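# Place the carton on the raised block with suction

## Task

Set the carton down on the raised block so that no part of it extends beyond the blue tape outline. It must keep the same face upward as it had originally, and it must stay there by itself, not held by the robot. Finish by releasing it and moving the tool away.

## Robot and tools

Robot: two arms, left_arm and right_arm. Each ends in a vacuum tool with a suction cup whose rim is 36 mm wide. The reported cup point is the middle of that rim when nothing touches it. The cup opens along the cup point's own +z axis. Starting about 4 cm behind the rim, the tool body and its camera stick out sideways by up to about 9 cm, so leave room for them.

Frame: every reported pose uses one shared scene frame. The origin sits on the table surface midway between the arms. +z is up, +x points out across the table, and left_arm is on the +y side. The arm names do not tell you which side of an image something is on. Printed positions can be slightly wrong, more so when an arm reaches far.

The 14-number row is used by both execute_actions and move. It is one list covering both arms: left_arm dx, dy, dz, rx, ry, rz, left suction, then right_arm dx, dy, dz, rx, ry, rz, right suction. Every number must lie in [-1, 1]. The six motion numbers are offsets, not poses. They are expressed in that cup point's own axes and counted from its pose in the latest result that showed it. Before any such result exists, and for later calls within the same reply, they count from where the arm is when the action begins. Scale: 1.0 equals 0.6 m for dx, dy, dz and 180 degrees for rx, ry, rz. The three rotation numbers together form one rotation vector. Suction is a setting, not an offset: above 0.01 is on, 0.01 or below is off, and it stays as last sent. To leave an arm still, repeat its last suction value and send offsets that bring it back to where it should be. All-zero offsets return the arm to its base pose; they do not mean wait.

execute_actions: takes "actions", a list with zero or one entry, and optionally "pictures" (true/false). An empty list just reports the current state. An entry with "rows" (1 to 15 rows) and "steps" (at most 15, default 15) runs that many 1/30 s steps. Row k is used on step k, and the final row repeats if rows run out. Every row is measured from the same base pose, not from the row before it. An entry with only "steps" (up to 300) is a wait that counts from the previous result, with your reply time included. A refused call sends nothing.

move: "target" is one 14-number row as above. "speed" is the top path speed in m/s, from 0.002 to 0.5, default 0.25; turning is capped at twice that value in rad/s. Each cup point travels straight toward its target, and both arms arrive together after 0.5 to 10 s. If a path would take longer, it stops at 10 s before reaching the target. Paths ignore obstacles and the other arm. Arms can lag, drift, or overshoot the speed, especially near full stretch. The result adds a "move:" line with the ending (done, off_target, moving, held, fault) and any limits: paced means the sent pose was clipped; held means a check blocked some steps, after which the arm may jump faster. It also gives each cup point's distance from its target.

wait: "seconds" from 0 to 10; nothing new is sent. zoom_image: "camera" (cam_left_wrist or cam_right_wrist) and "region" [x0, y0, x1, y1] in image pixels, with the origin at top-left and at most 504x504. It enlarges part of the latest 616x616 fisheye image. finished_scene: "scene" is the current scene number.

Motion limits: on each step the commanded pose is clipped to within 70 mm and 16 degrees of the measured pose. Distant targets need several actions, so check the reported pose and send the remainder. If position and orientation cannot both be met, position wins. Only results with nothing pending show a "Hand target" line per arm.

Results: the state line gives, per arm, position in metres, orientation as a wxyz quaternion, and velocities. "pose unreachable" names an arm whose command the clearance check altered or blocked. HELD marks the steps where that happened. suction_measured is the vacuum level: near 0 means no seal, 0.83 or more means airtight, and values in between mean a leak. part_present switches to 1 at 0.50 and back to 0 below 0.45. Flange force is the estimated outside force on the tool, including held weight, and it is noisy. Joint torques are also shown. MOTOR HOT warns of heating from holding loads; past the limit the arm brakes (OVER-TEMPERATURE FAULT).

Gripping: turn suction on and press the rim flat onto a smooth face of the carton so it seals all the way round. Avoid edges, seams and holes. Under vacuum the cup shortens by up to about 12 mm. To release, lower the carton until it rests on the block, switch suction off, then lift more than 15 mm. If the cup seals to the table, switch suction off to free it.

Avoid: pressing past a contact. The arms are stiff, and hitting joint load limits (elbow 140, wrist joints 39.6, waist and shoulder 299 N m) or an outside force of 144 N causes a 10 s fault stop. Faster moves hit harder. Also avoid arm-to-arm collisions, dropping or slamming the carton, and knocking anything off the table. Loose objects may occasionally get nudged by the scene.

Each tool is called after "Request:" by a JSON object that holds its "fn" and its "kwargs".

## Session

Request:
{"fn": "execute_actions", "kwargs": {"actions": []}}

Scene clock: 0.00 s of 5000.00 s.
left_arm: end_effector_position=(+0.7126, +0.5961, +0.3630) suction_measured=0.01 part_present=0 end_effector_quat_wxyz=(+0.001, -0.290, +0.957, -0.001) end_effector_velocity=(+0.000, +0.001, +0.000) end_effector_angular_velocity=(+0.000, -0.000, +0.001) | right_arm: end_effector_position=(+0.7203, -0.5521, +0.3627) suction_measured=0.00 part_present=0 end_effector_quat_wxyz=(+0.001, +0.249, +0.969, +0.001) end_effector_velocity=(-0.000, +0.000, +0.001) end_effector_angular_velocity=(-0.001, -0.002, +0.000)
Joint positions: left_arm=[-0.052  0.166  1.62  -0.002  1.353 -0.578] | right_arm=[-0.053  0.166  1.62   0.001  1.353  0.471]
Joint velocities: left_arm=[ 0.002  0.    -0.001  0.     0.     0.   ] | right_arm=[ 0.    -0.001 -0.    -0.    -0.     0.   ]
Joint torques (N m, as the joint torque sensors report them, + toward a larger angle): no reading
Flange force (N, the push that the arm receives, along the end effector's own x y z axes): no reading
Hand target (left_arm): +0.713, +0.596, +0.363; +0.001, -0.290, +0.957, -0.001
Hand target (right_arm): +0.720, -0.552, +0.363; +0.001, +0.249, +0.969, +0.001
camera_calibration (this result's frames):
cam_left_wrist: T_world_to_cam=[[0.592769, -0.804924, 0.0268747, 0.0532063], [-0.71791, -0.512978, 0.470595, 0.662713], [-0.365007, -0.298248, -0.88194, 0.842922], [0, 0, 0, 1]] pos_world=[0.751901, 0.634184, 0.430107]
cam_right_wrist: T_world_to_cam=[[-0.450691, -0.890393, -0.0638581, -0.132272], [-0.822453, 0.38636, 0.417488, 0.678265], [-0.347056, 0.240678, -0.906436, 0.792888], [0, 0, 0, 1]] pos_world=[0.773404, -0.57066, 0.427088]

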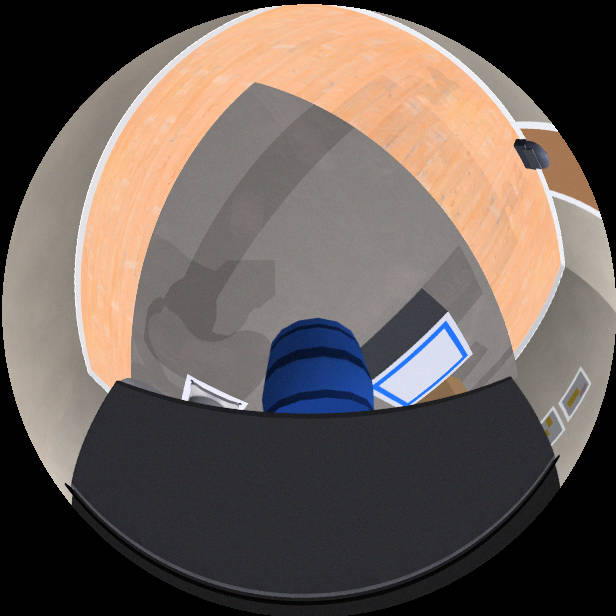

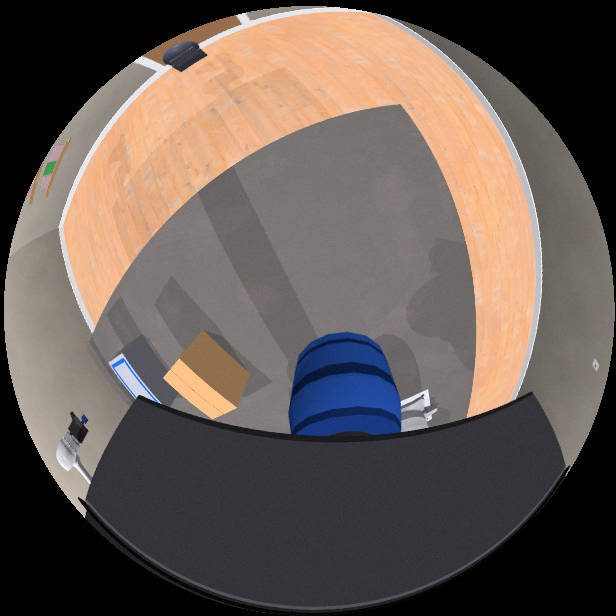

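Request:
{"fn": "move", "kwargs": {"target": [0.5,-0.268,-0.167,0,0,0,0,0.603,0.334,-0.167,0,0,0,0], "speed": 0.4}}

Request:
{"fn": "zoom_image", "kwargs": {"camera": "cam_right_wrist", "region": [100, 140, 380, 340]}}

Request:
{"fn": "zoom_image", "kwargs": {"camera": "cam_left_wrist", "region": [280, 140, 530, 390]}}

Scene clock: 6.63 s of 5000.00 s.
left_arm: end_effector_position=(+0.5513, +0.2963, +0.4631) suction_measured=0.01 part_present=0 end_effector_quat_wxyz=(+0.000, -0.290, +0.957, -0.002) end_effector_velocity=(-0.000, -0.001, +0.000) end_effector_angular_velocity=(-0.000, -0.001, +0.001) | right_arm: end_effector_position=(+0.4990, -0.2026, +0.4627) suction_measured=0.00 part_present=0 end_effector_quat_wxyz=(+0.000, +0.249, +0.969, +0.001) end_effector_velocity=(-0.000, +0.002, +0.002) end_effector_angular_velocity=(+0.001, -0.002, +0.001)
Joint positions: left_arm=[-0.612 -0.013  1.633 -0.002  1.519 -1.138] | right_arm=[0.62  0.004 1.616 0.001 1.518 1.145]
Joint velocities: left_arm=[-0.001  0.    -0.     0.    -0.    -0.002] | right_arm=[ 0.003  0.    -0.004 -0.     0.001  0.002]
Joint torques (N m, as the joint torque sensors report them, + toward a larger angle): left_arm=[  0.42 -36.53 -41.03   4.25   0.03   0.31] | right_arm=[ -4.25 -36.72 -42.11   4.42   0.53   0.02]
Flange force (N, the push that the arm receives, along the end effector's own x y z axes): left_arm=[3.8 5.0 0.8] | right_arm=[10.4 -6.1 3.4]
Hand target (left_arm): +0.551, +0.296, +0.463; +0.000, -0.290, +0.957, -0.002
Hand target (right_arm): +0.499, -0.202, +0.463; +0.000, +0.249, +0.969, +0.001
Off the commanded pose (left_arm): 0.001 m, 0 deg.
Off the commanded pose (right_arm): 0.001 m, 0 deg.
After step 90, 2.03 s passed at rest.
move: done; limits=paced
camera_calibration (this result's frames):
cam_left_wrist: T_world_to_cam=[[0.592636, -0.805006, 0.0273674, -0.0953536], [-0.717485, -0.512153, 0.472138, 0.344832], [-0.366058, -0.299442, -0.881099, 0.783498], [0, 0, 0, 1]] pos_world=[0.590728, 0.334459, 0.53014]
cam_right_wrist: T_world_to_cam=[[-0.450652, -0.89036, -0.0645839, 0.0859791], [-0.82194, 0.385615, 0.419185, 0.318259], [-0.348321, 0.241991, -0.905601, 0.723201], [0, 0, 0, 1]] pos_world=[0.552243, -0.221181, 0.527075]

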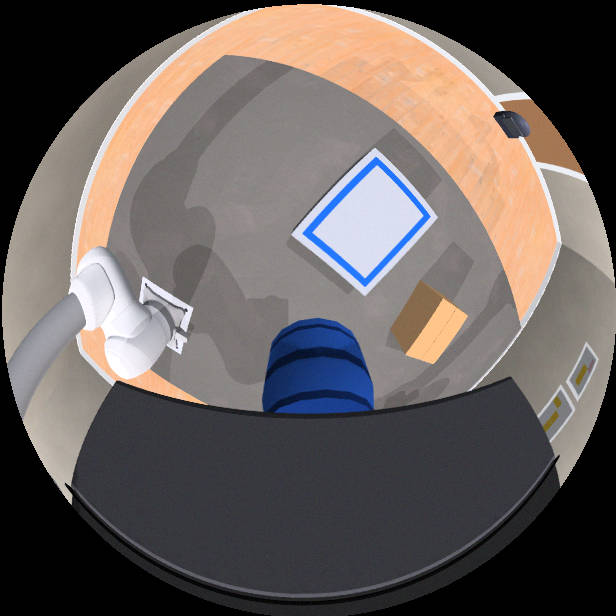

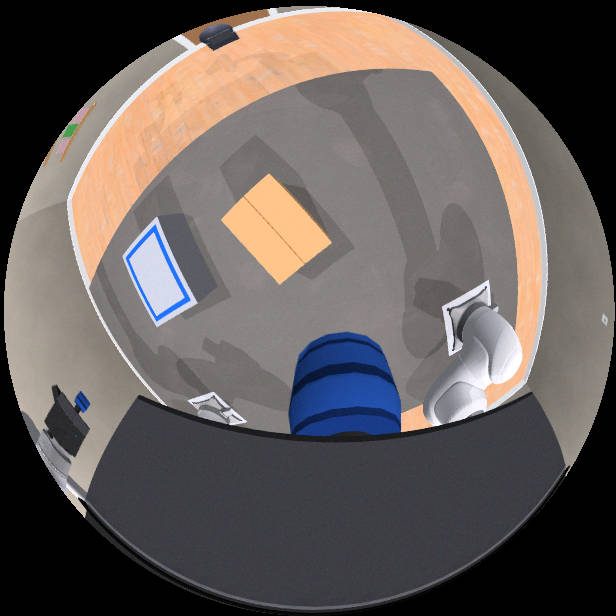

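Region (100, 140, 380, 340) of cam_right_wrist's 616x616 image, scaled by 1.800, with more detail than that image has; it fills the top 360 rows of this view, and the rest is white.

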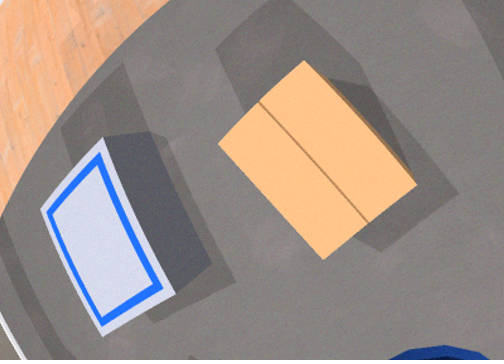

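Region (280, 140, 530, 390) of cam_left_wrist's 616x616 image, scaled by 2.016, with more detail than that image has.

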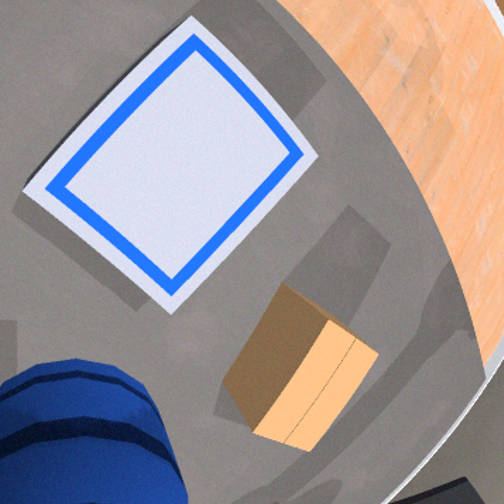

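Request:
{"fn": "move", "kwargs": {"target": [-0.406,0.458,0,0,0,0,0,-0.0943,0.1293,0.5,0,0,0,0], "speed": 0.4}}

Request:
{"fn": "move", "kwargs": {"target": [0,0,0,0,0,0,0,0,0,0.061,0,0,0,0], "speed": 0.03}}

Request:
{"fn": "move", "kwargs": {"target": [0,0,0,0,0,0,0,0,0,0.002,0,0,0,1], "speed": 0.01}}

Scene clock: 24.53 s of 5000.00 s.
left_arm: end_effector_position=(+0.6023, +0.6598, +0.4631) suction_measured=0.01 part_present=0 end_effector_quat_wxyz=(+0.001, -0.290, +0.957, -0.001) end_effector_velocity=(+0.000, +0.002, +0.001) end_effector_angular_velocity=(-0.000, -0.003, +0.001) | right_arm: end_effector_position=(+0.5863, -0.1616, +0.1628) suction_measured=0.00 part_present=0 end_effector_quat_wxyz=(+0.000, +0.249, +0.969, +0.001) end_effector_velocity=(+0.000, +0.001, -0.001) end_effector_angular_velocity=(-0.000, +0.000, +0.000)
Joint positions: left_arm=[ 0.067 -0.019  1.638 -0.002  1.519 -0.458] | right_arm=[0.59  0.3   1.838 0.001 1.002 1.115]
Joint velocities: left_arm=[ 0.003 -0.001 -0.002 -0.001 -0.     0.002] | right_arm=[ 0.001  0.002 -0.001 -0.    -0.001  0.   ]
Joint torques (N m, as the joint torque sensors report them, + toward a larger angle): left_arm=[  1.01 -38.61 -41.62   4.26  -0.06   0.57] | right_arm=[ -1.71 -59.73 -37.13   3.61   0.04   0.44]
Flange force (N, the push that the arm receives, along the end effector's own x y z axes): left_arm=[3.8 -1.1 1.7] | right_arm=[6.9 -10.4 -0.7]
Hand target (left_arm): +0.602, +0.660, +0.463; +0.001, -0.290, +0.957, -0.001
Hand target (right_arm): +0.586, -0.161, +0.163; +0.000, +0.249, +0.969, +0.001
Off the commanded pose (left_arm): 0.001 m, 0 deg.
Off the commanded pose (right_arm): 0.001 m, 0 deg.
After step 90, 13.43 s passed at rest.
move: done; limits=paced
camera_calibration (this result's frames):
cam_left_wrist: T_world_to_cam=[[0.592561, -0.805079, 0.0268393, 0.167405], [-0.718184, -0.512928, 0.47023, 0.569409], [-0.364805, -0.297915, -0.882136, 0.909701], [0, 0, 0, 1]] pos_world=[0.641606, 0.697854, 0.530233]
cam_right_wrist: T_world_to_cam=[[-0.451099, -0.890151, -0.0643451, 0.142686], [-0.821831, 0.386199, 0.418861, 0.500006], [-0.347999, 0.241829, -0.905768, 0.47189], [0, 0, 0, 1]] pos_world=[0.639503, -0.180207, 0.227171]

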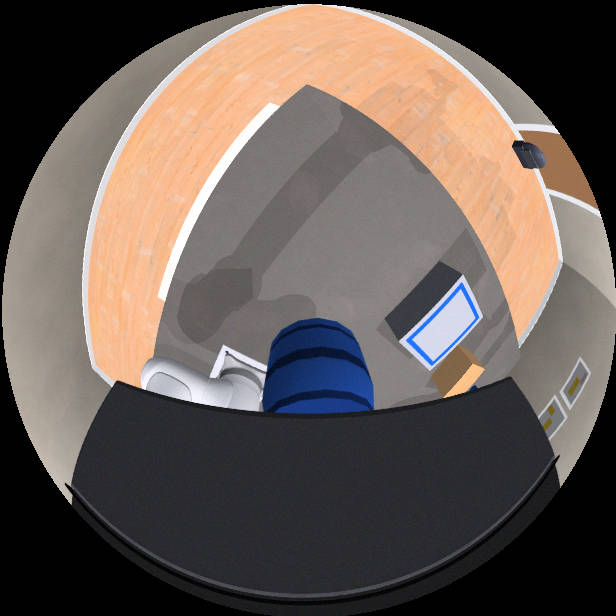

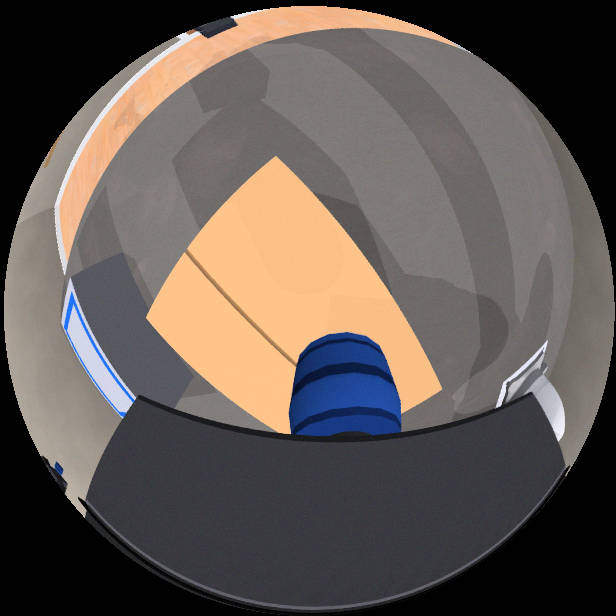

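Scene clock: 26.00 s of 5000.00 s.
left_arm: end_effector_position=(+0.6023, +0.6598, +0.4631) suction_measured=0.01 part_present=0 end_effector_quat_wxyz=(+0.001, -0.290, +0.957, -0.001) end_effector_velocity=(+0.001, +0.000, -0.002) end_effector_angular_velocity=(-0.001, +0.003, +0.002) | right_arm: end_effector_position=(+0.5864, -0.1615, +0.1263) suction_measured=0.00 part_present=0 end_effector_quat_wxyz=(+0.001, +0.249, +0.969, +0.001) end_effector_velocity=(+0.000, -0.001, -0.001) end_effector_angular_velocity=(-0.000, -0.000, -0.000)
Joint positions: left_arm=[ 0.068 -0.019  1.638 -0.002  1.519 -0.458] | right_arm=[0.59  0.334 1.868 0.001 0.937 1.115]
Joint velocities: left_arm=[ 0.001  0.002  0.001 -0.    -0.    -0.002] | right_arm=[-0.001  0.     0.001 -0.    -0.001 -0.001]
Joint torques (N m, as the joint torque sensors report them, + toward a larger angle): left_arm=[  3.78 -36.03 -40.18   4.1    0.17   0.13] | right_arm=[ -0.64 -59.84 -29.76   3.54   0.76   0.63]
Flange force (N, the push that the arm receives, along the end effector's own x y z axes): left_arm=[5.8 -5.2 0.1] | right_arm=[1.0 -3.1 -7.1]
Hand target (left_arm): +0.602, +0.660, +0.463; +0.001, -0.290, +0.957, -0.001
Hand target (right_arm): +0.586, -0.162, +0.126; +0.000, +0.249, +0.969, +0.001
Off the commanded pose (left_arm): 0.000 m, 0 deg.
Off the commanded pose (right_arm): 0.000 m, 0 deg.
move: done
camera_calibration (this result's frames):
cam_left_wrist: T_world_to_cam=[[0.592588, -0.805059, 0.0268379, 0.167393], [-0.718154, -0.512942, 0.470262, 0.569407], [-0.364822, -0.297945, -0.882119, 0.909723], [0, 0, 0, 1]] pos_world=[0.641614, 0.697881, 0.530222]
cam_right_wrist: T_world_to_cam=[[-0.451157, -0.890121, -0.0643646, 0.14043], [-0.82183, 0.38626, 0.418807, 0.515366], [-0.347928, 0.241845, -0.905791, 0.438786], [0, 0, 0, 1]] pos_world=[0.639565, -0.180184, 0.190648]

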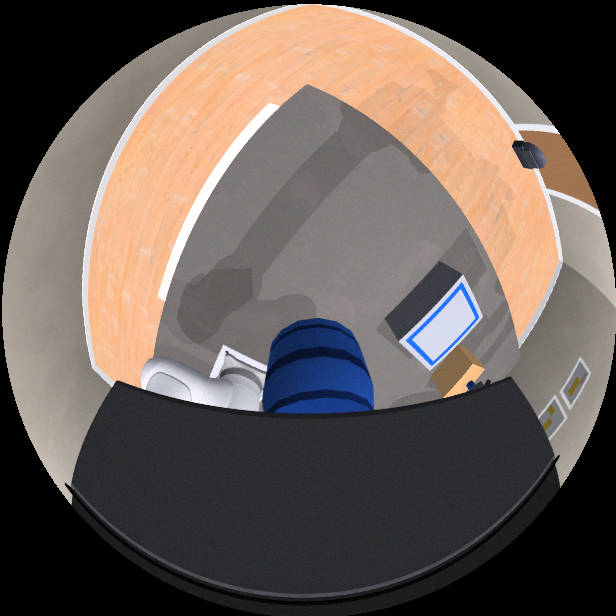

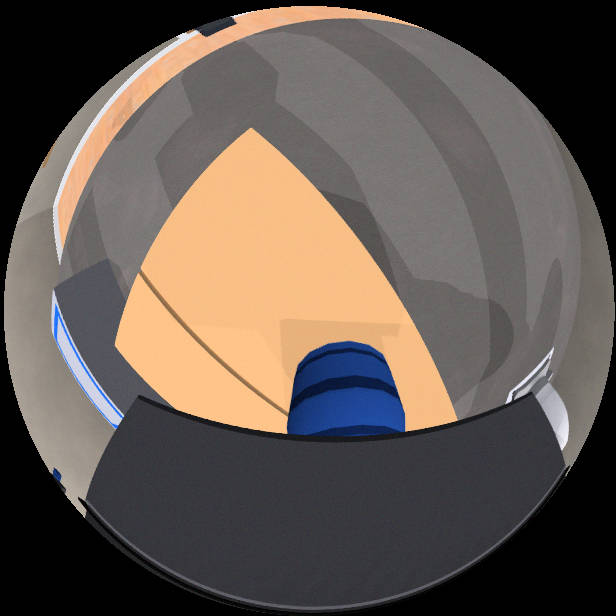

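Scene clock: 26.70 s of 5000.00 s.
left_arm: end_effector_position=(+0.6023, +0.6598, +0.4630) suction_measured=0.01 part_present=0 end_effector_quat_wxyz=(+0.001, -0.290, +0.957, -0.001) end_effector_velocity=(+0.000, -0.001, +0.001) end_effector_angular_velocity=(-0.000, -0.002, -0.000) | right_arm: end_effector_position=(+0.5864, -0.1616, +0.1251) suction_measured=0.90 part_present=1 end_effector_quat_wxyz=(+0.001, +0.249, +0.969, +0.001) end_effector_velocity=(-0.000, -0.000, +0.001) end_effector_angular_velocity=(+0.001, -0.001, +0.001)
Joint positions: left_arm=[ 0.068 -0.019  1.638 -0.002  1.519 -0.458] | right_arm=[0.59  0.335 1.869 0.001 0.935 1.115]
Joint velocities: left_arm=[-0.001 -0.001 -0.001 -0.    -0.    -0.001] | right_arm=[-0.    -0.001  0.     0.     0.    -0.001]
Joint torques (N m, as the joint torque sensors report them, + toward a larger angle): left_arm=[ -1.13 -37.08 -40.35   4.14   0.02   0.11] | right_arm=[ -0.56 -69.9  -37.89   4.14   0.13   0.5 ]
Flange force (N, the push that the arm receives, along the end effector's own x y z axes): left_arm=[1.5 2.3 -0.4] | right_arm=[2.4 -5.3 7.8]
Hand target (left_arm): +0.602, +0.660, +0.463; +0.001, -0.290, +0.957, -0.001
Hand target (right_arm): +0.586, -0.162, +0.125; +0.001, +0.249, +0.969, +0.001
Off the commanded pose (left_arm): 0.000 m, 0 deg.
Off the commanded pose (right_arm): 0.000 m, 0 deg.
move: done
camera_calibration (this result's frames):
cam_left_wrist: T_world_to_cam=[[0.592592, -0.805055, 0.0268344, 0.167391], [-0.718148, -0.512945, 0.470267, 0.569403], [-0.364826, -0.297948, -0.882116, 0.909722], [0, 0, 0, 1]] pos_world=[0.641612, 0.697881, 0.530218]
cam_right_wrist: T_world_to_cam=[[-0.451215, -0.890091, -0.064366, 0.140377], [-0.821805, 0.386314, 0.418805, 0.515896], [-0.347909, 0.241868, -0.905792, 0.437718], [0, 0, 0, 1]] pos_world=[0.639592, -0.180219, 0.189457]

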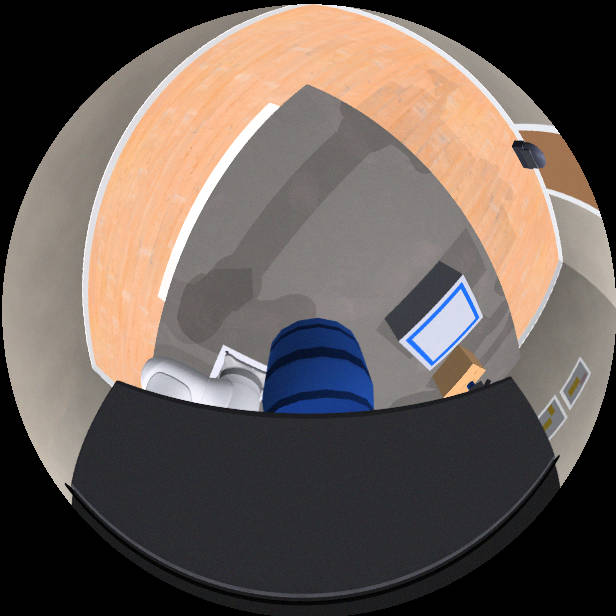

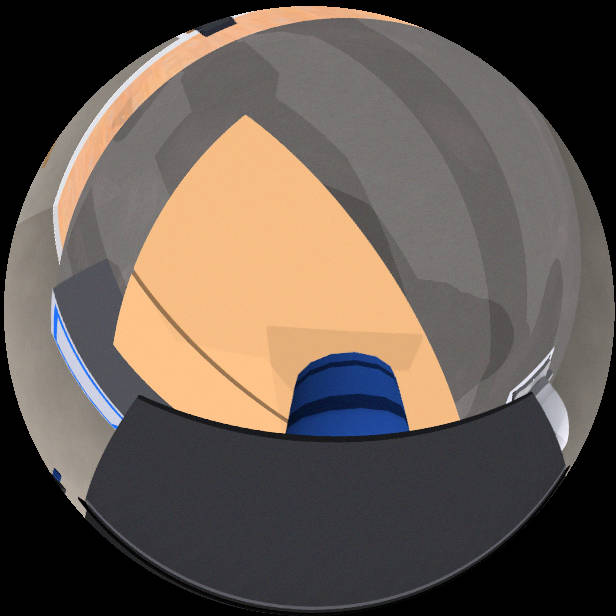

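Request:
{"fn": "move", "kwargs": {"target": [0,0,0,0,0,0,0,0,0,-0.275,0,0,0,1], "speed": 0.15}}

Request:
{"fn": "move", "kwargs": {"target": [0,0,0,0,0,0,0,0.193,0.571,0,0,0,0.093,1], "speed": 0.2}}

Request:
{"fn": "move", "kwargs": {"target": [0,0,0,0,0,0,0,0,0,0.062,0,0,0,1], "speed": 0.03}}

Request:
{"fn": "zoom_image", "kwargs": {"camera": "cam_left_wrist", "region": [370, 250, 530, 410]}}

Scene clock: 35.40 s of 5000.00 s.
left_arm: end_effector_position=(+0.6023, +0.6598, +0.4630) suction_measured=0.01 part_present=0 end_effector_quat_wxyz=(+0.001, -0.290, +0.957, -0.001) end_effector_velocity=(-0.000, +0.001, +0.000) end_effector_angular_velocity=(+0.000, -0.001, +0.001) | right_arm: end_effector_position=(+0.5861, -0.1616, +0.2901) suction_measured=0.91 part_present=1 end_effector_quat_wxyz=(+0.000, +0.249, +0.969, +0.001) end_effector_velocity=(+0.000, -0.000, +0.000) end_effector_angular_velocity=(-0.001, +0.001, +0.000)
Joint positions: left_arm=[ 0.068 -0.019  1.638 -0.002  1.519 -0.458] | right_arm=[0.59  0.207 1.705 0.001 1.227 1.115]
Joint velocities: left_arm=[ 0.001 -0.001  0.     0.    -0.    -0.   ] | right_arm=[-0.     0.    -0.     0.     0.002 -0.001]
Joint torques (N m, as the joint torque sensors report them, + toward a larger angle): left_arm=[ -2.53 -33.54 -41.09   4.19  -0.27   0.23] | right_arm=[ -0.08 -64.1  -47.     4.45   0.54   0.23]
Flange force (N, the push that the arm receives, along the end effector's own x y z axes): left_arm=[6.7 7.7 0.3] | right_arm=[3.4 -8.9 15.1]
Hand target (left_arm): +0.602, +0.660, +0.463; +0.001, -0.290, +0.957, -0.001
Hand target (right_arm): +0.586, -0.162, +0.290; +0.000, +0.249, +0.969, +0.001
Off the commanded pose (left_arm): 0.000 m, 0 deg.
Off the commanded pose (right_arm): 0.000 m, 0 deg.
After step 90, 4.20 s passed at rest.
move: done
camera_calibration (this result's frames):
cam_left_wrist: T_world_to_cam=[[0.592592, -0.805055, 0.0268345, 0.167391], [-0.718148, -0.512945, 0.470267, 0.569403], [-0.364826, -0.297948, -0.882116, 0.909722], [0, 0, 0, 1]] pos_world=[0.641612, 0.697881, 0.530218]
cam_right_wrist: T_world_to_cam=[[-0.450904, -0.890244, -0.0644346, 0.150628], [-0.821875, 0.385949, 0.419005, 0.446522], [-0.348148, 0.241888, -0.905695, 0.58717], [0, 0, 0, 1]] pos_world=[0.639326, -0.180268, 0.354408]

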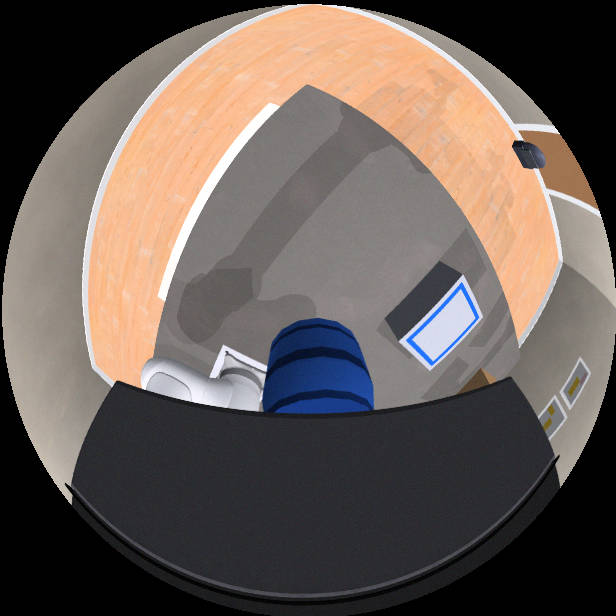

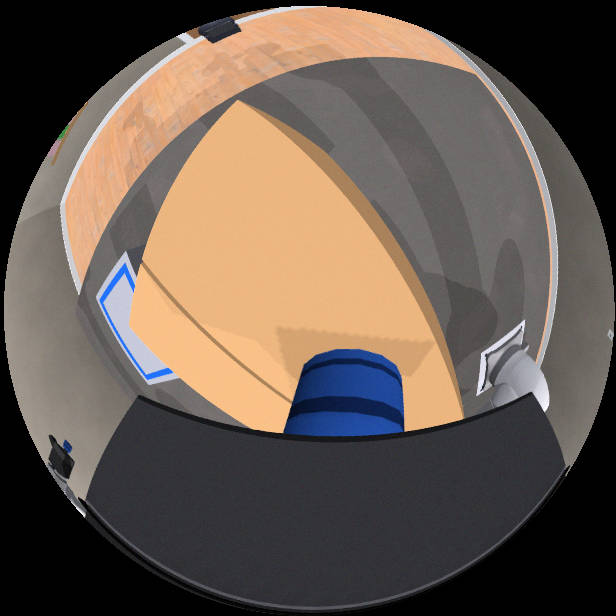

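Scene clock: 37.67 s of 5000.00 s.
left_arm: end_effector_position=(+0.6023, +0.6598, +0.4630) suction_measured=0.01 part_present=0 end_effector_quat_wxyz=(+0.001, -0.290, +0.957, -0.001) end_effector_velocity=(+0.000, +0.000, +0.001) end_effector_angular_velocity=(+0.000, -0.002, +0.000) | right_arm: end_effector_position=(+0.6491, +0.1943, +0.2904) suction_measured=0.91 part_present=1 end_effector_quat_wxyz=(-0.000, +0.387, +0.922, +0.001) end_effector_velocity=(+0.002, -0.000, +0.000) end_effector_angular_velocity=(+0.000, -0.000, -0.003)
Joint positions: left_arm=[ 0.068 -0.019  1.638 -0.002  1.519 -0.458] | right_arm=[0.862 0.698 0.971 0.001 1.47  1.679]
Joint velocities: left_arm=[ 0.    -0.001 -0.001 -0.    -0.    -0.   ] | right_arm=[-0.001  0.002 -0.003 -0.     0.001  0.002]
Joint torques (N m, as the joint torque sensors report them, + toward a larger angle): left_arm=[  0.64 -33.2  -39.63   4.06   0.01   0.02] | right_arm=[  -1.8  -118.33  -50.77    4.75    0.15    0.59]
Flange force (N, the push that the arm receives, along the end effector's own x y z axes): left_arm=[7.4 1.8 -1.7] | right_arm=[-1.1 -11.6 18.0]
Hand target (left_arm): +0.602, +0.660, +0.463; +0.001, -0.290, +0.957, -0.001
Hand target (right_arm): +0.649, +0.194, +0.290; -0.000, +0.387, +0.922, +0.001
Off the commanded pose (left_arm): 0.000 m, 0 deg.
Off the commanded pose (right_arm): 0.001 m, 0 deg.
move: done
camera_calibration (this result's frames):
cam_left_wrist: T_world_to_cam=[[0.592593, -0.805055, 0.0268343, 0.167391], [-0.718147, -0.512946, 0.470267, 0.569403], [-0.364826, -0.297948, -0.882116, 0.909722], [0, 0, 0, 1]] pos_world=[0.641612, 0.697881, 0.530218]
cam_right_wrist: T_world_to_cam=[[-0.688078, -0.722801, -0.0640853, 0.617273], [-0.675469, 0.605737, 0.420504, 0.22257], [-0.265122, 0.332627, -0.905025, 0.451563], [0, 0, 0, 1]] pos_world=[0.69479, 0.161145, 0.354642]

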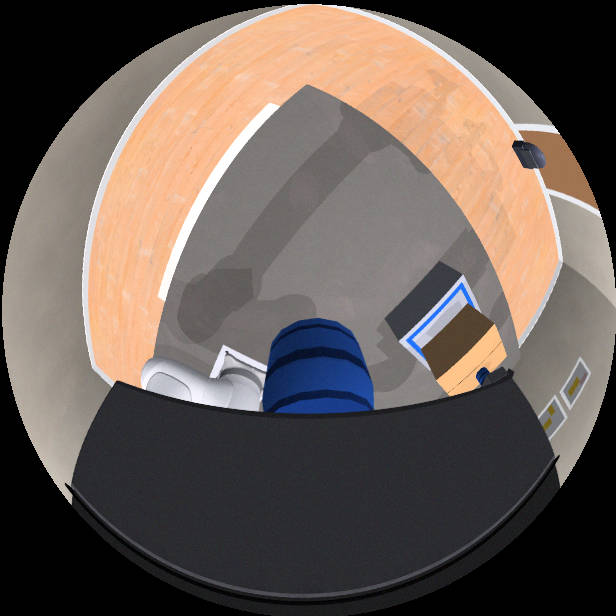

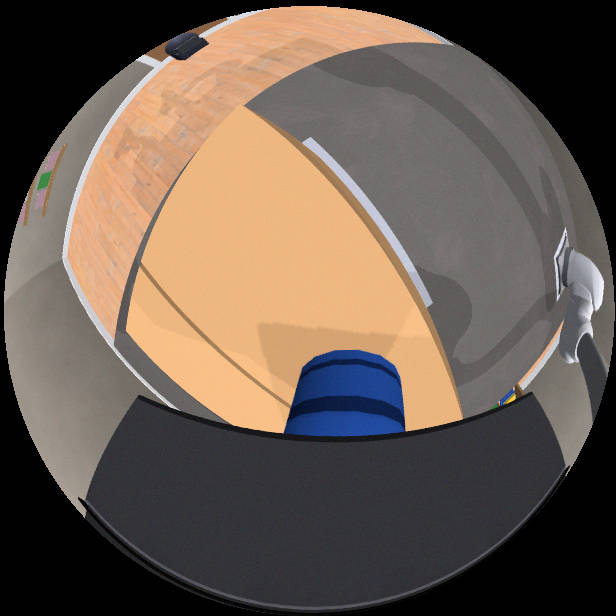

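Scene clock: 39.17 s of 5000.00 s.
left_arm: end_effector_position=(+0.6023, +0.6598, +0.4630) suction_measured=0.01 part_present=0 end_effector_quat_wxyz=(+0.001, -0.290, +0.957, -0.001) end_effector_velocity=(+0.000, +0.000, -0.001) end_effector_angular_velocity=(-0.000, +0.002, -0.000) | right_arm: end_effector_position=(+0.6492, +0.1944, +0.2533) suction_measured=0.90 part_present=1 end_effector_quat_wxyz=(-0.000, +0.387, +0.922, +0.001) end_effector_velocity=(+0.000, +0.000, -0.003) end_effector_angular_velocity=(-0.002, +0.002, +0.001)
Joint positions: left_arm=[ 0.068 -0.019  1.638 -0.002  1.519 -0.458] | right_arm=[0.862 0.708 1.022 0.001 1.409 1.679]
Joint velocities: left_arm=[ 0.001  0.001  0.001 -0.     0.     0.001] | right_arm=[-0.     0.003  0.001  0.    -0.001 -0.001]
Joint torques (N m, as the joint torque sensors report them, + toward a larger angle): left_arm=[ -2.28 -37.17 -41.58   4.3    0.1    0.  ] | right_arm=[  -0.25 -116.87  -45.67    4.8    -0.12    0.44]
Flange force (N, the push that the arm receives, along the end effector's own x y z axes): left_arm=[1.3 5.2 2.4] | right_arm=[0.1 2.0 10.9]
Hand target (left_arm): +0.602, +0.660, +0.463; +0.001, -0.290, +0.957, -0.001
Hand target (right_arm): +0.649, +0.194, +0.253; -0.000, +0.387, +0.922, +0.001
Off the commanded pose (left_arm): 0.000 m, 0 deg.
Off the commanded pose (right_arm): 0.000 m, 0 deg.
move: done
camera_calibration (this result's frames):
cam_left_wrist: T_world_to_cam=[[0.592592, -0.805055, 0.0268345, 0.167391], [-0.718148, -0.512945, 0.470267, 0.569403], [-0.364826, -0.297948, -0.882116, 0.909722], [0, 0, 0, 1]] pos_world=[0.641612, 0.697881, 0.530218]
cam_right_wrist: T_world_to_cam=[[-0.688133, -0.722747, -0.0641109, 0.614982], [-0.675437, 0.605791, 0.420479, 0.238149], [-0.265062, 0.332649, -0.905034, 0.417924], [0, 0, 0, 1]] pos_world=[0.69482, 0.161186, 0.317525]

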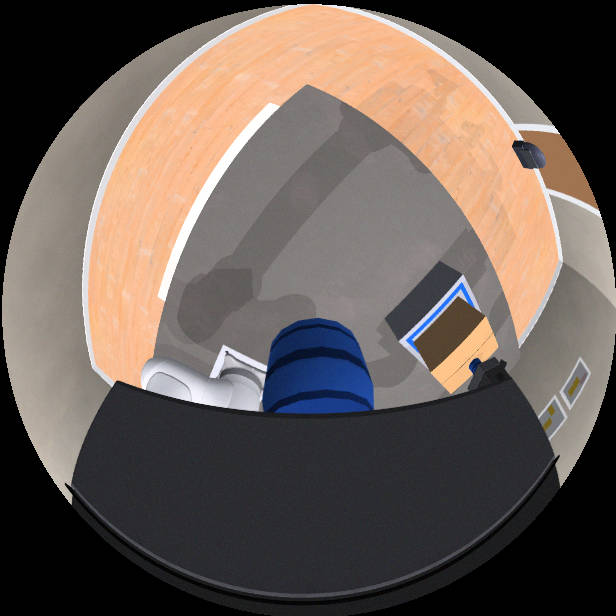

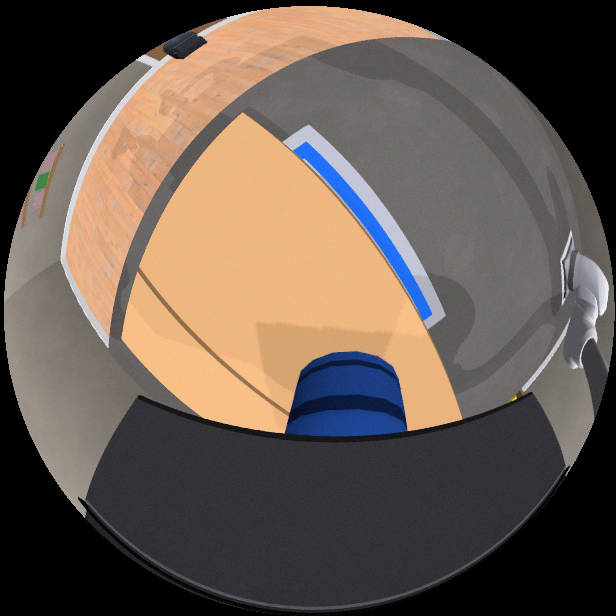

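Region (370, 250, 530, 410) of cam_left_wrist's 616x616 image, scaled by 3.150, with more detail than that image has.

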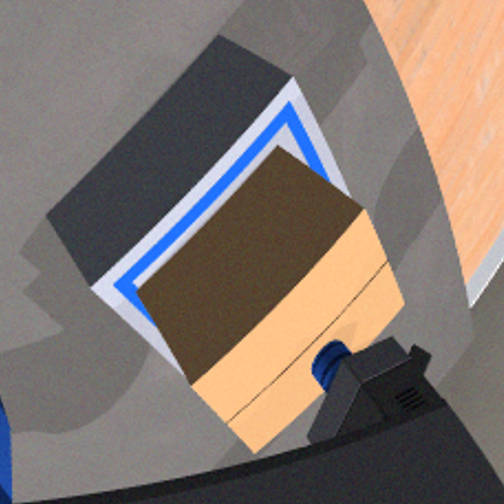

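Request:
{"fn": "move", "kwargs": {"target": [0,0,0,0,0,0,0,-0.0177,-0.001,0.013,0,0,0,1], "speed": 0.012}}

Request:
{"fn": "zoom_image", "kwargs": {"camera": "cam_left_wrist", "region": [370, 250, 530, 410]}}

Scene clock: 45.07 s of 5000.00 s.
left_arm: end_effector_position=(+0.6023, +0.6598, +0.4630) suction_measured=0.01 part_present=0 end_effector_quat_wxyz=(+0.001, -0.290, +0.957, -0.001) end_effector_velocity=(-0.000, -0.000, +0.000) end_effector_angular_velocity=(+0.000, -0.001, +0.001) | right_arm: end_effector_position=(+0.6562, +0.1864, +0.2455) suction_measured=0.90 part_present=1 end_effector_quat_wxyz=(-0.000, +0.387, +0.922, +0.001) end_effector_velocity=(+0.001, +0.000, +0.002) end_effector_angular_velocity=(+0.003, -0.003, -0.000)
Joint positions: left_arm=[ 0.068 -0.019  1.638 -0.002  1.519 -0.458] | right_arm=[0.851 0.706 1.038 0.001 1.394 1.668]
Joint velocities: left_arm=[-0.    -0.001  0.     0.     0.    -0.001] | right_arm=[-0.001 -0.002 -0.002 -0.    -0.001 -0.   ]
Joint torques (N m, as the joint torque sensors report them, + toward a larger angle): left_arm=[  1.2  -36.95 -40.83   4.02   0.24   0.3 ] | right_arm=[  -3.36 -113.57  -47.46    4.31   -0.16    0.16]
Flange force (N, the push that the arm receives, along the end effector's own x y z axes): left_arm=[4.4 -1.2 1.1] | right_arm=[2.0 -10.7 11.3]
Hand target (left_arm): +0.602, +0.660, +0.463; +0.001, -0.290, +0.957, -0.001
Hand target (right_arm): +0.656, +0.186, +0.245; -0.000, +0.387, +0.922, +0.001
Off the commanded pose (left_arm): 0.000 m, 0 deg.
Off the commanded pose (right_arm): 0.000 m, 0 deg.
After step 90, 1.60 s passed at rest.
move: done
camera_calibration (this result's frames):
cam_left_wrist: T_world_to_cam=[[0.592593, -0.805055, 0.0268346, 0.16739], [-0.718148, -0.512945, 0.470267, 0.569403], [-0.364826, -0.297948, -0.882116, 0.909723], [0, 0, 0, 1]] pos_world=[0.641612, 0.697881, 0.530218]
cam_right_wrist: T_world_to_cam=[[-0.688144, -0.722735, -0.0641294, 0.613567], [-0.675441, 0.605806, 0.420451, 0.250981], [-0.265025, 0.332646, -0.905046, 0.41537], [0, 0, 0, 1]] pos_world=[0.701828, 0.153229, 0.309752]

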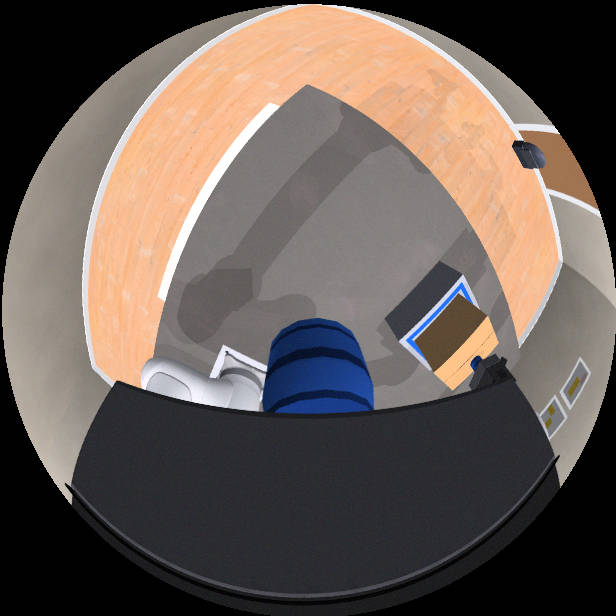

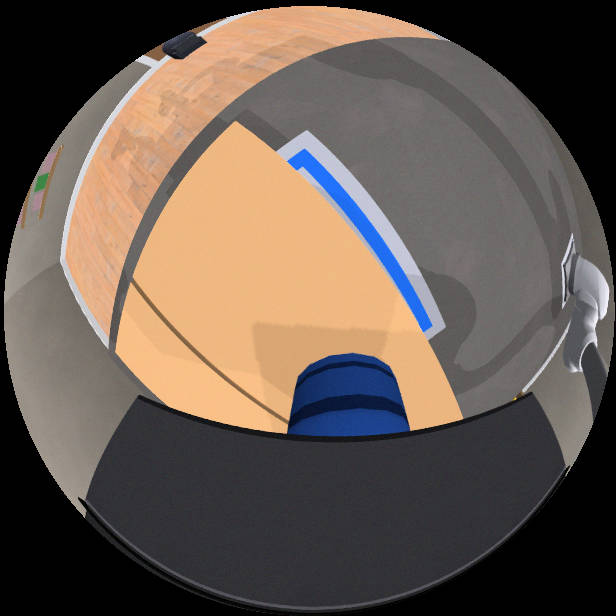

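Region (370, 250, 530, 410) of cam_left_wrist's 616x616 image, scaled by 3.150, with more detail than that image has.

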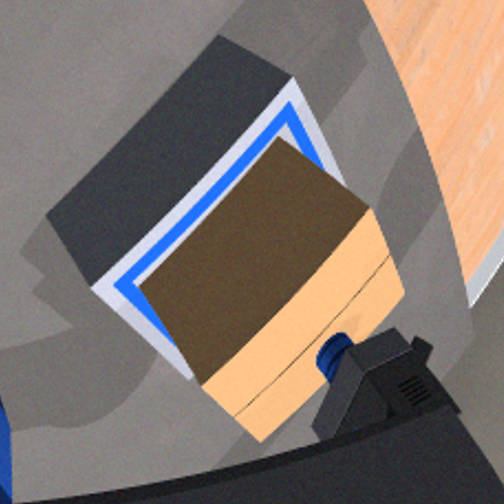

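Request:
{"fn": "move", "kwargs": {"target": [0,0,0,0,0,0,0,-0.007,-0.007,0.005,0,0,0.012,1], "speed": 0.012}}

Request:
{"fn": "zoom_image", "kwargs": {"camera": "cam_left_wrist", "region": [370, 250, 530, 410]}}

Scene clock: 49.80 s of 5000.00 s.
left_arm: end_effector_position=(+0.6023, +0.6598, +0.4630) suction_measured=0.01 part_present=0 end_effector_quat_wxyz=(+0.001, -0.290, +0.957, -0.001) end_effector_velocity=(+0.000, +0.000, +0.000) end_effector_angular_velocity=(+0.000, -0.001, +0.001) | right_arm: end_effector_position=(+0.6561, +0.1805, +0.2425) suction_measured=0.90 part_present=1 end_effector_quat_wxyz=(-0.000, +0.404, +0.915, +0.001) end_effector_velocity=(+0.001, +0.001, +0.001) end_effector_angular_velocity=(+0.002, -0.002, -0.001)
Joint positions: left_arm=[ 0.068 -0.019  1.638 -0.002  1.519 -0.458] | right_arm=[0.847 0.699 1.057 0.001 1.383 1.701]
Joint velocities: left_arm=[-0.     0.    -0.001  0.    -0.    -0.001] | right_arm=[-0.001  0.001 -0.003  0.    -0.001  0.   ]
Joint torques (N m, as the joint torque sensors report them, + toward a larger angle): left_arm=[  0.75 -36.88 -41.12   3.98  -0.2    0.15] | right_arm=[  -2.51 -114.38  -47.23    4.04    0.26    0.5 ]
Flange force (N, the push that the arm receives, along the end effector's own x y z axes): left_arm=[3.7 -0.4 1.1] | right_arm=[0.8 -7.5 12.5]
Hand target (left_arm): +0.602, +0.660, +0.463; +0.001, -0.290, +0.957, -0.001
Hand target (right_arm): +0.656, +0.180, +0.242; -0.000, +0.404, +0.915, +0.001
Off the commanded pose (left_arm): 0.000 m, 0 deg.
Off the commanded pose (right_arm): 0.000 m, 0 deg.
move: done
camera_calibration (this result's frames):
cam_left_wrist: T_world_to_cam=[[0.592593, -0.805055, 0.0268346, 0.16739], [-0.718148, -0.512946, 0.470267, 0.569403], [-0.364826, -0.297948, -0.882116, 0.909722], [0, 0, 0, 1]] pos_world=[0.641612, 0.697881, 0.530218]
cam_right_wrist: T_world_to_cam=[[-0.714855, -0.69633, -0.0640815, 0.621813], [-0.65213, 0.63078, 0.420527, 0.23598], [-0.252404, 0.342405, -0.905014, 0.404566], [0, 0, 0, 1]] pos_world=[0.700511, 0.14561, 0.306748]

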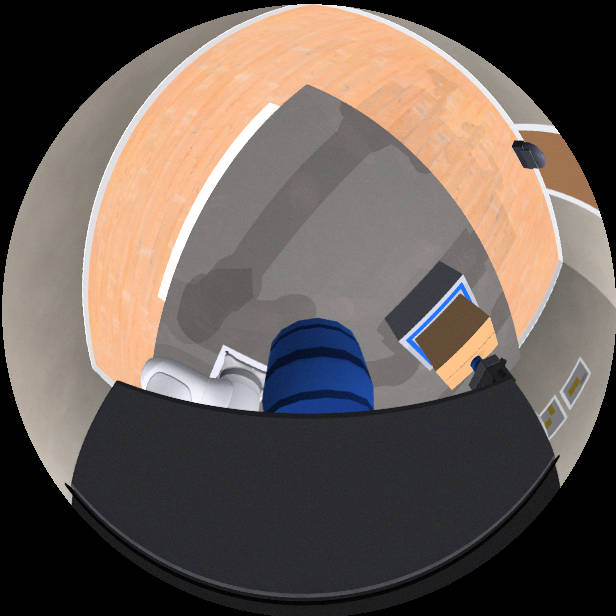

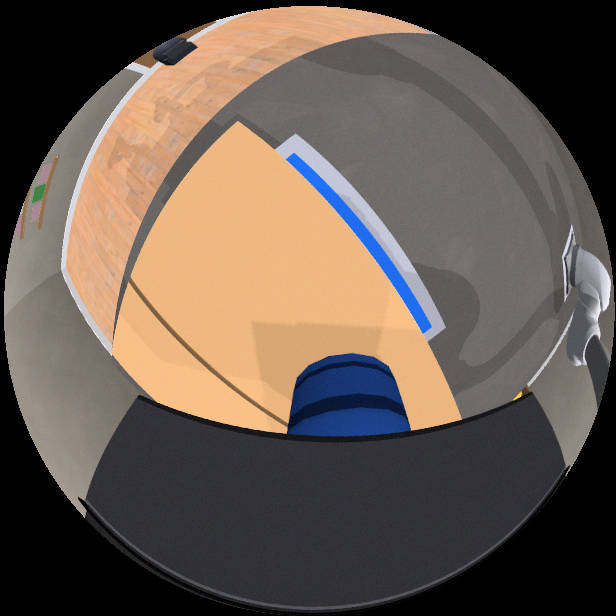

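Region (370, 250, 530, 410) of cam_left_wrist's 616x616 image, scaled by 3.150, with more detail than that image has.

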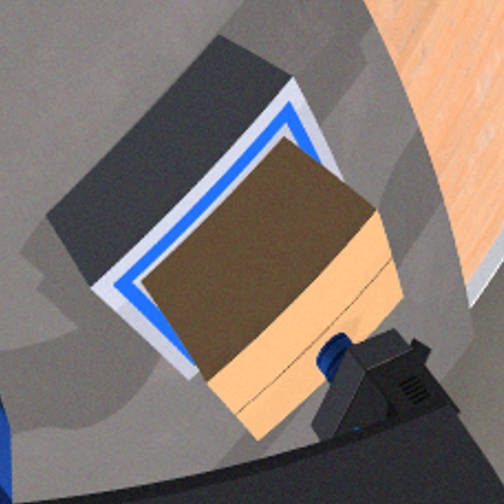

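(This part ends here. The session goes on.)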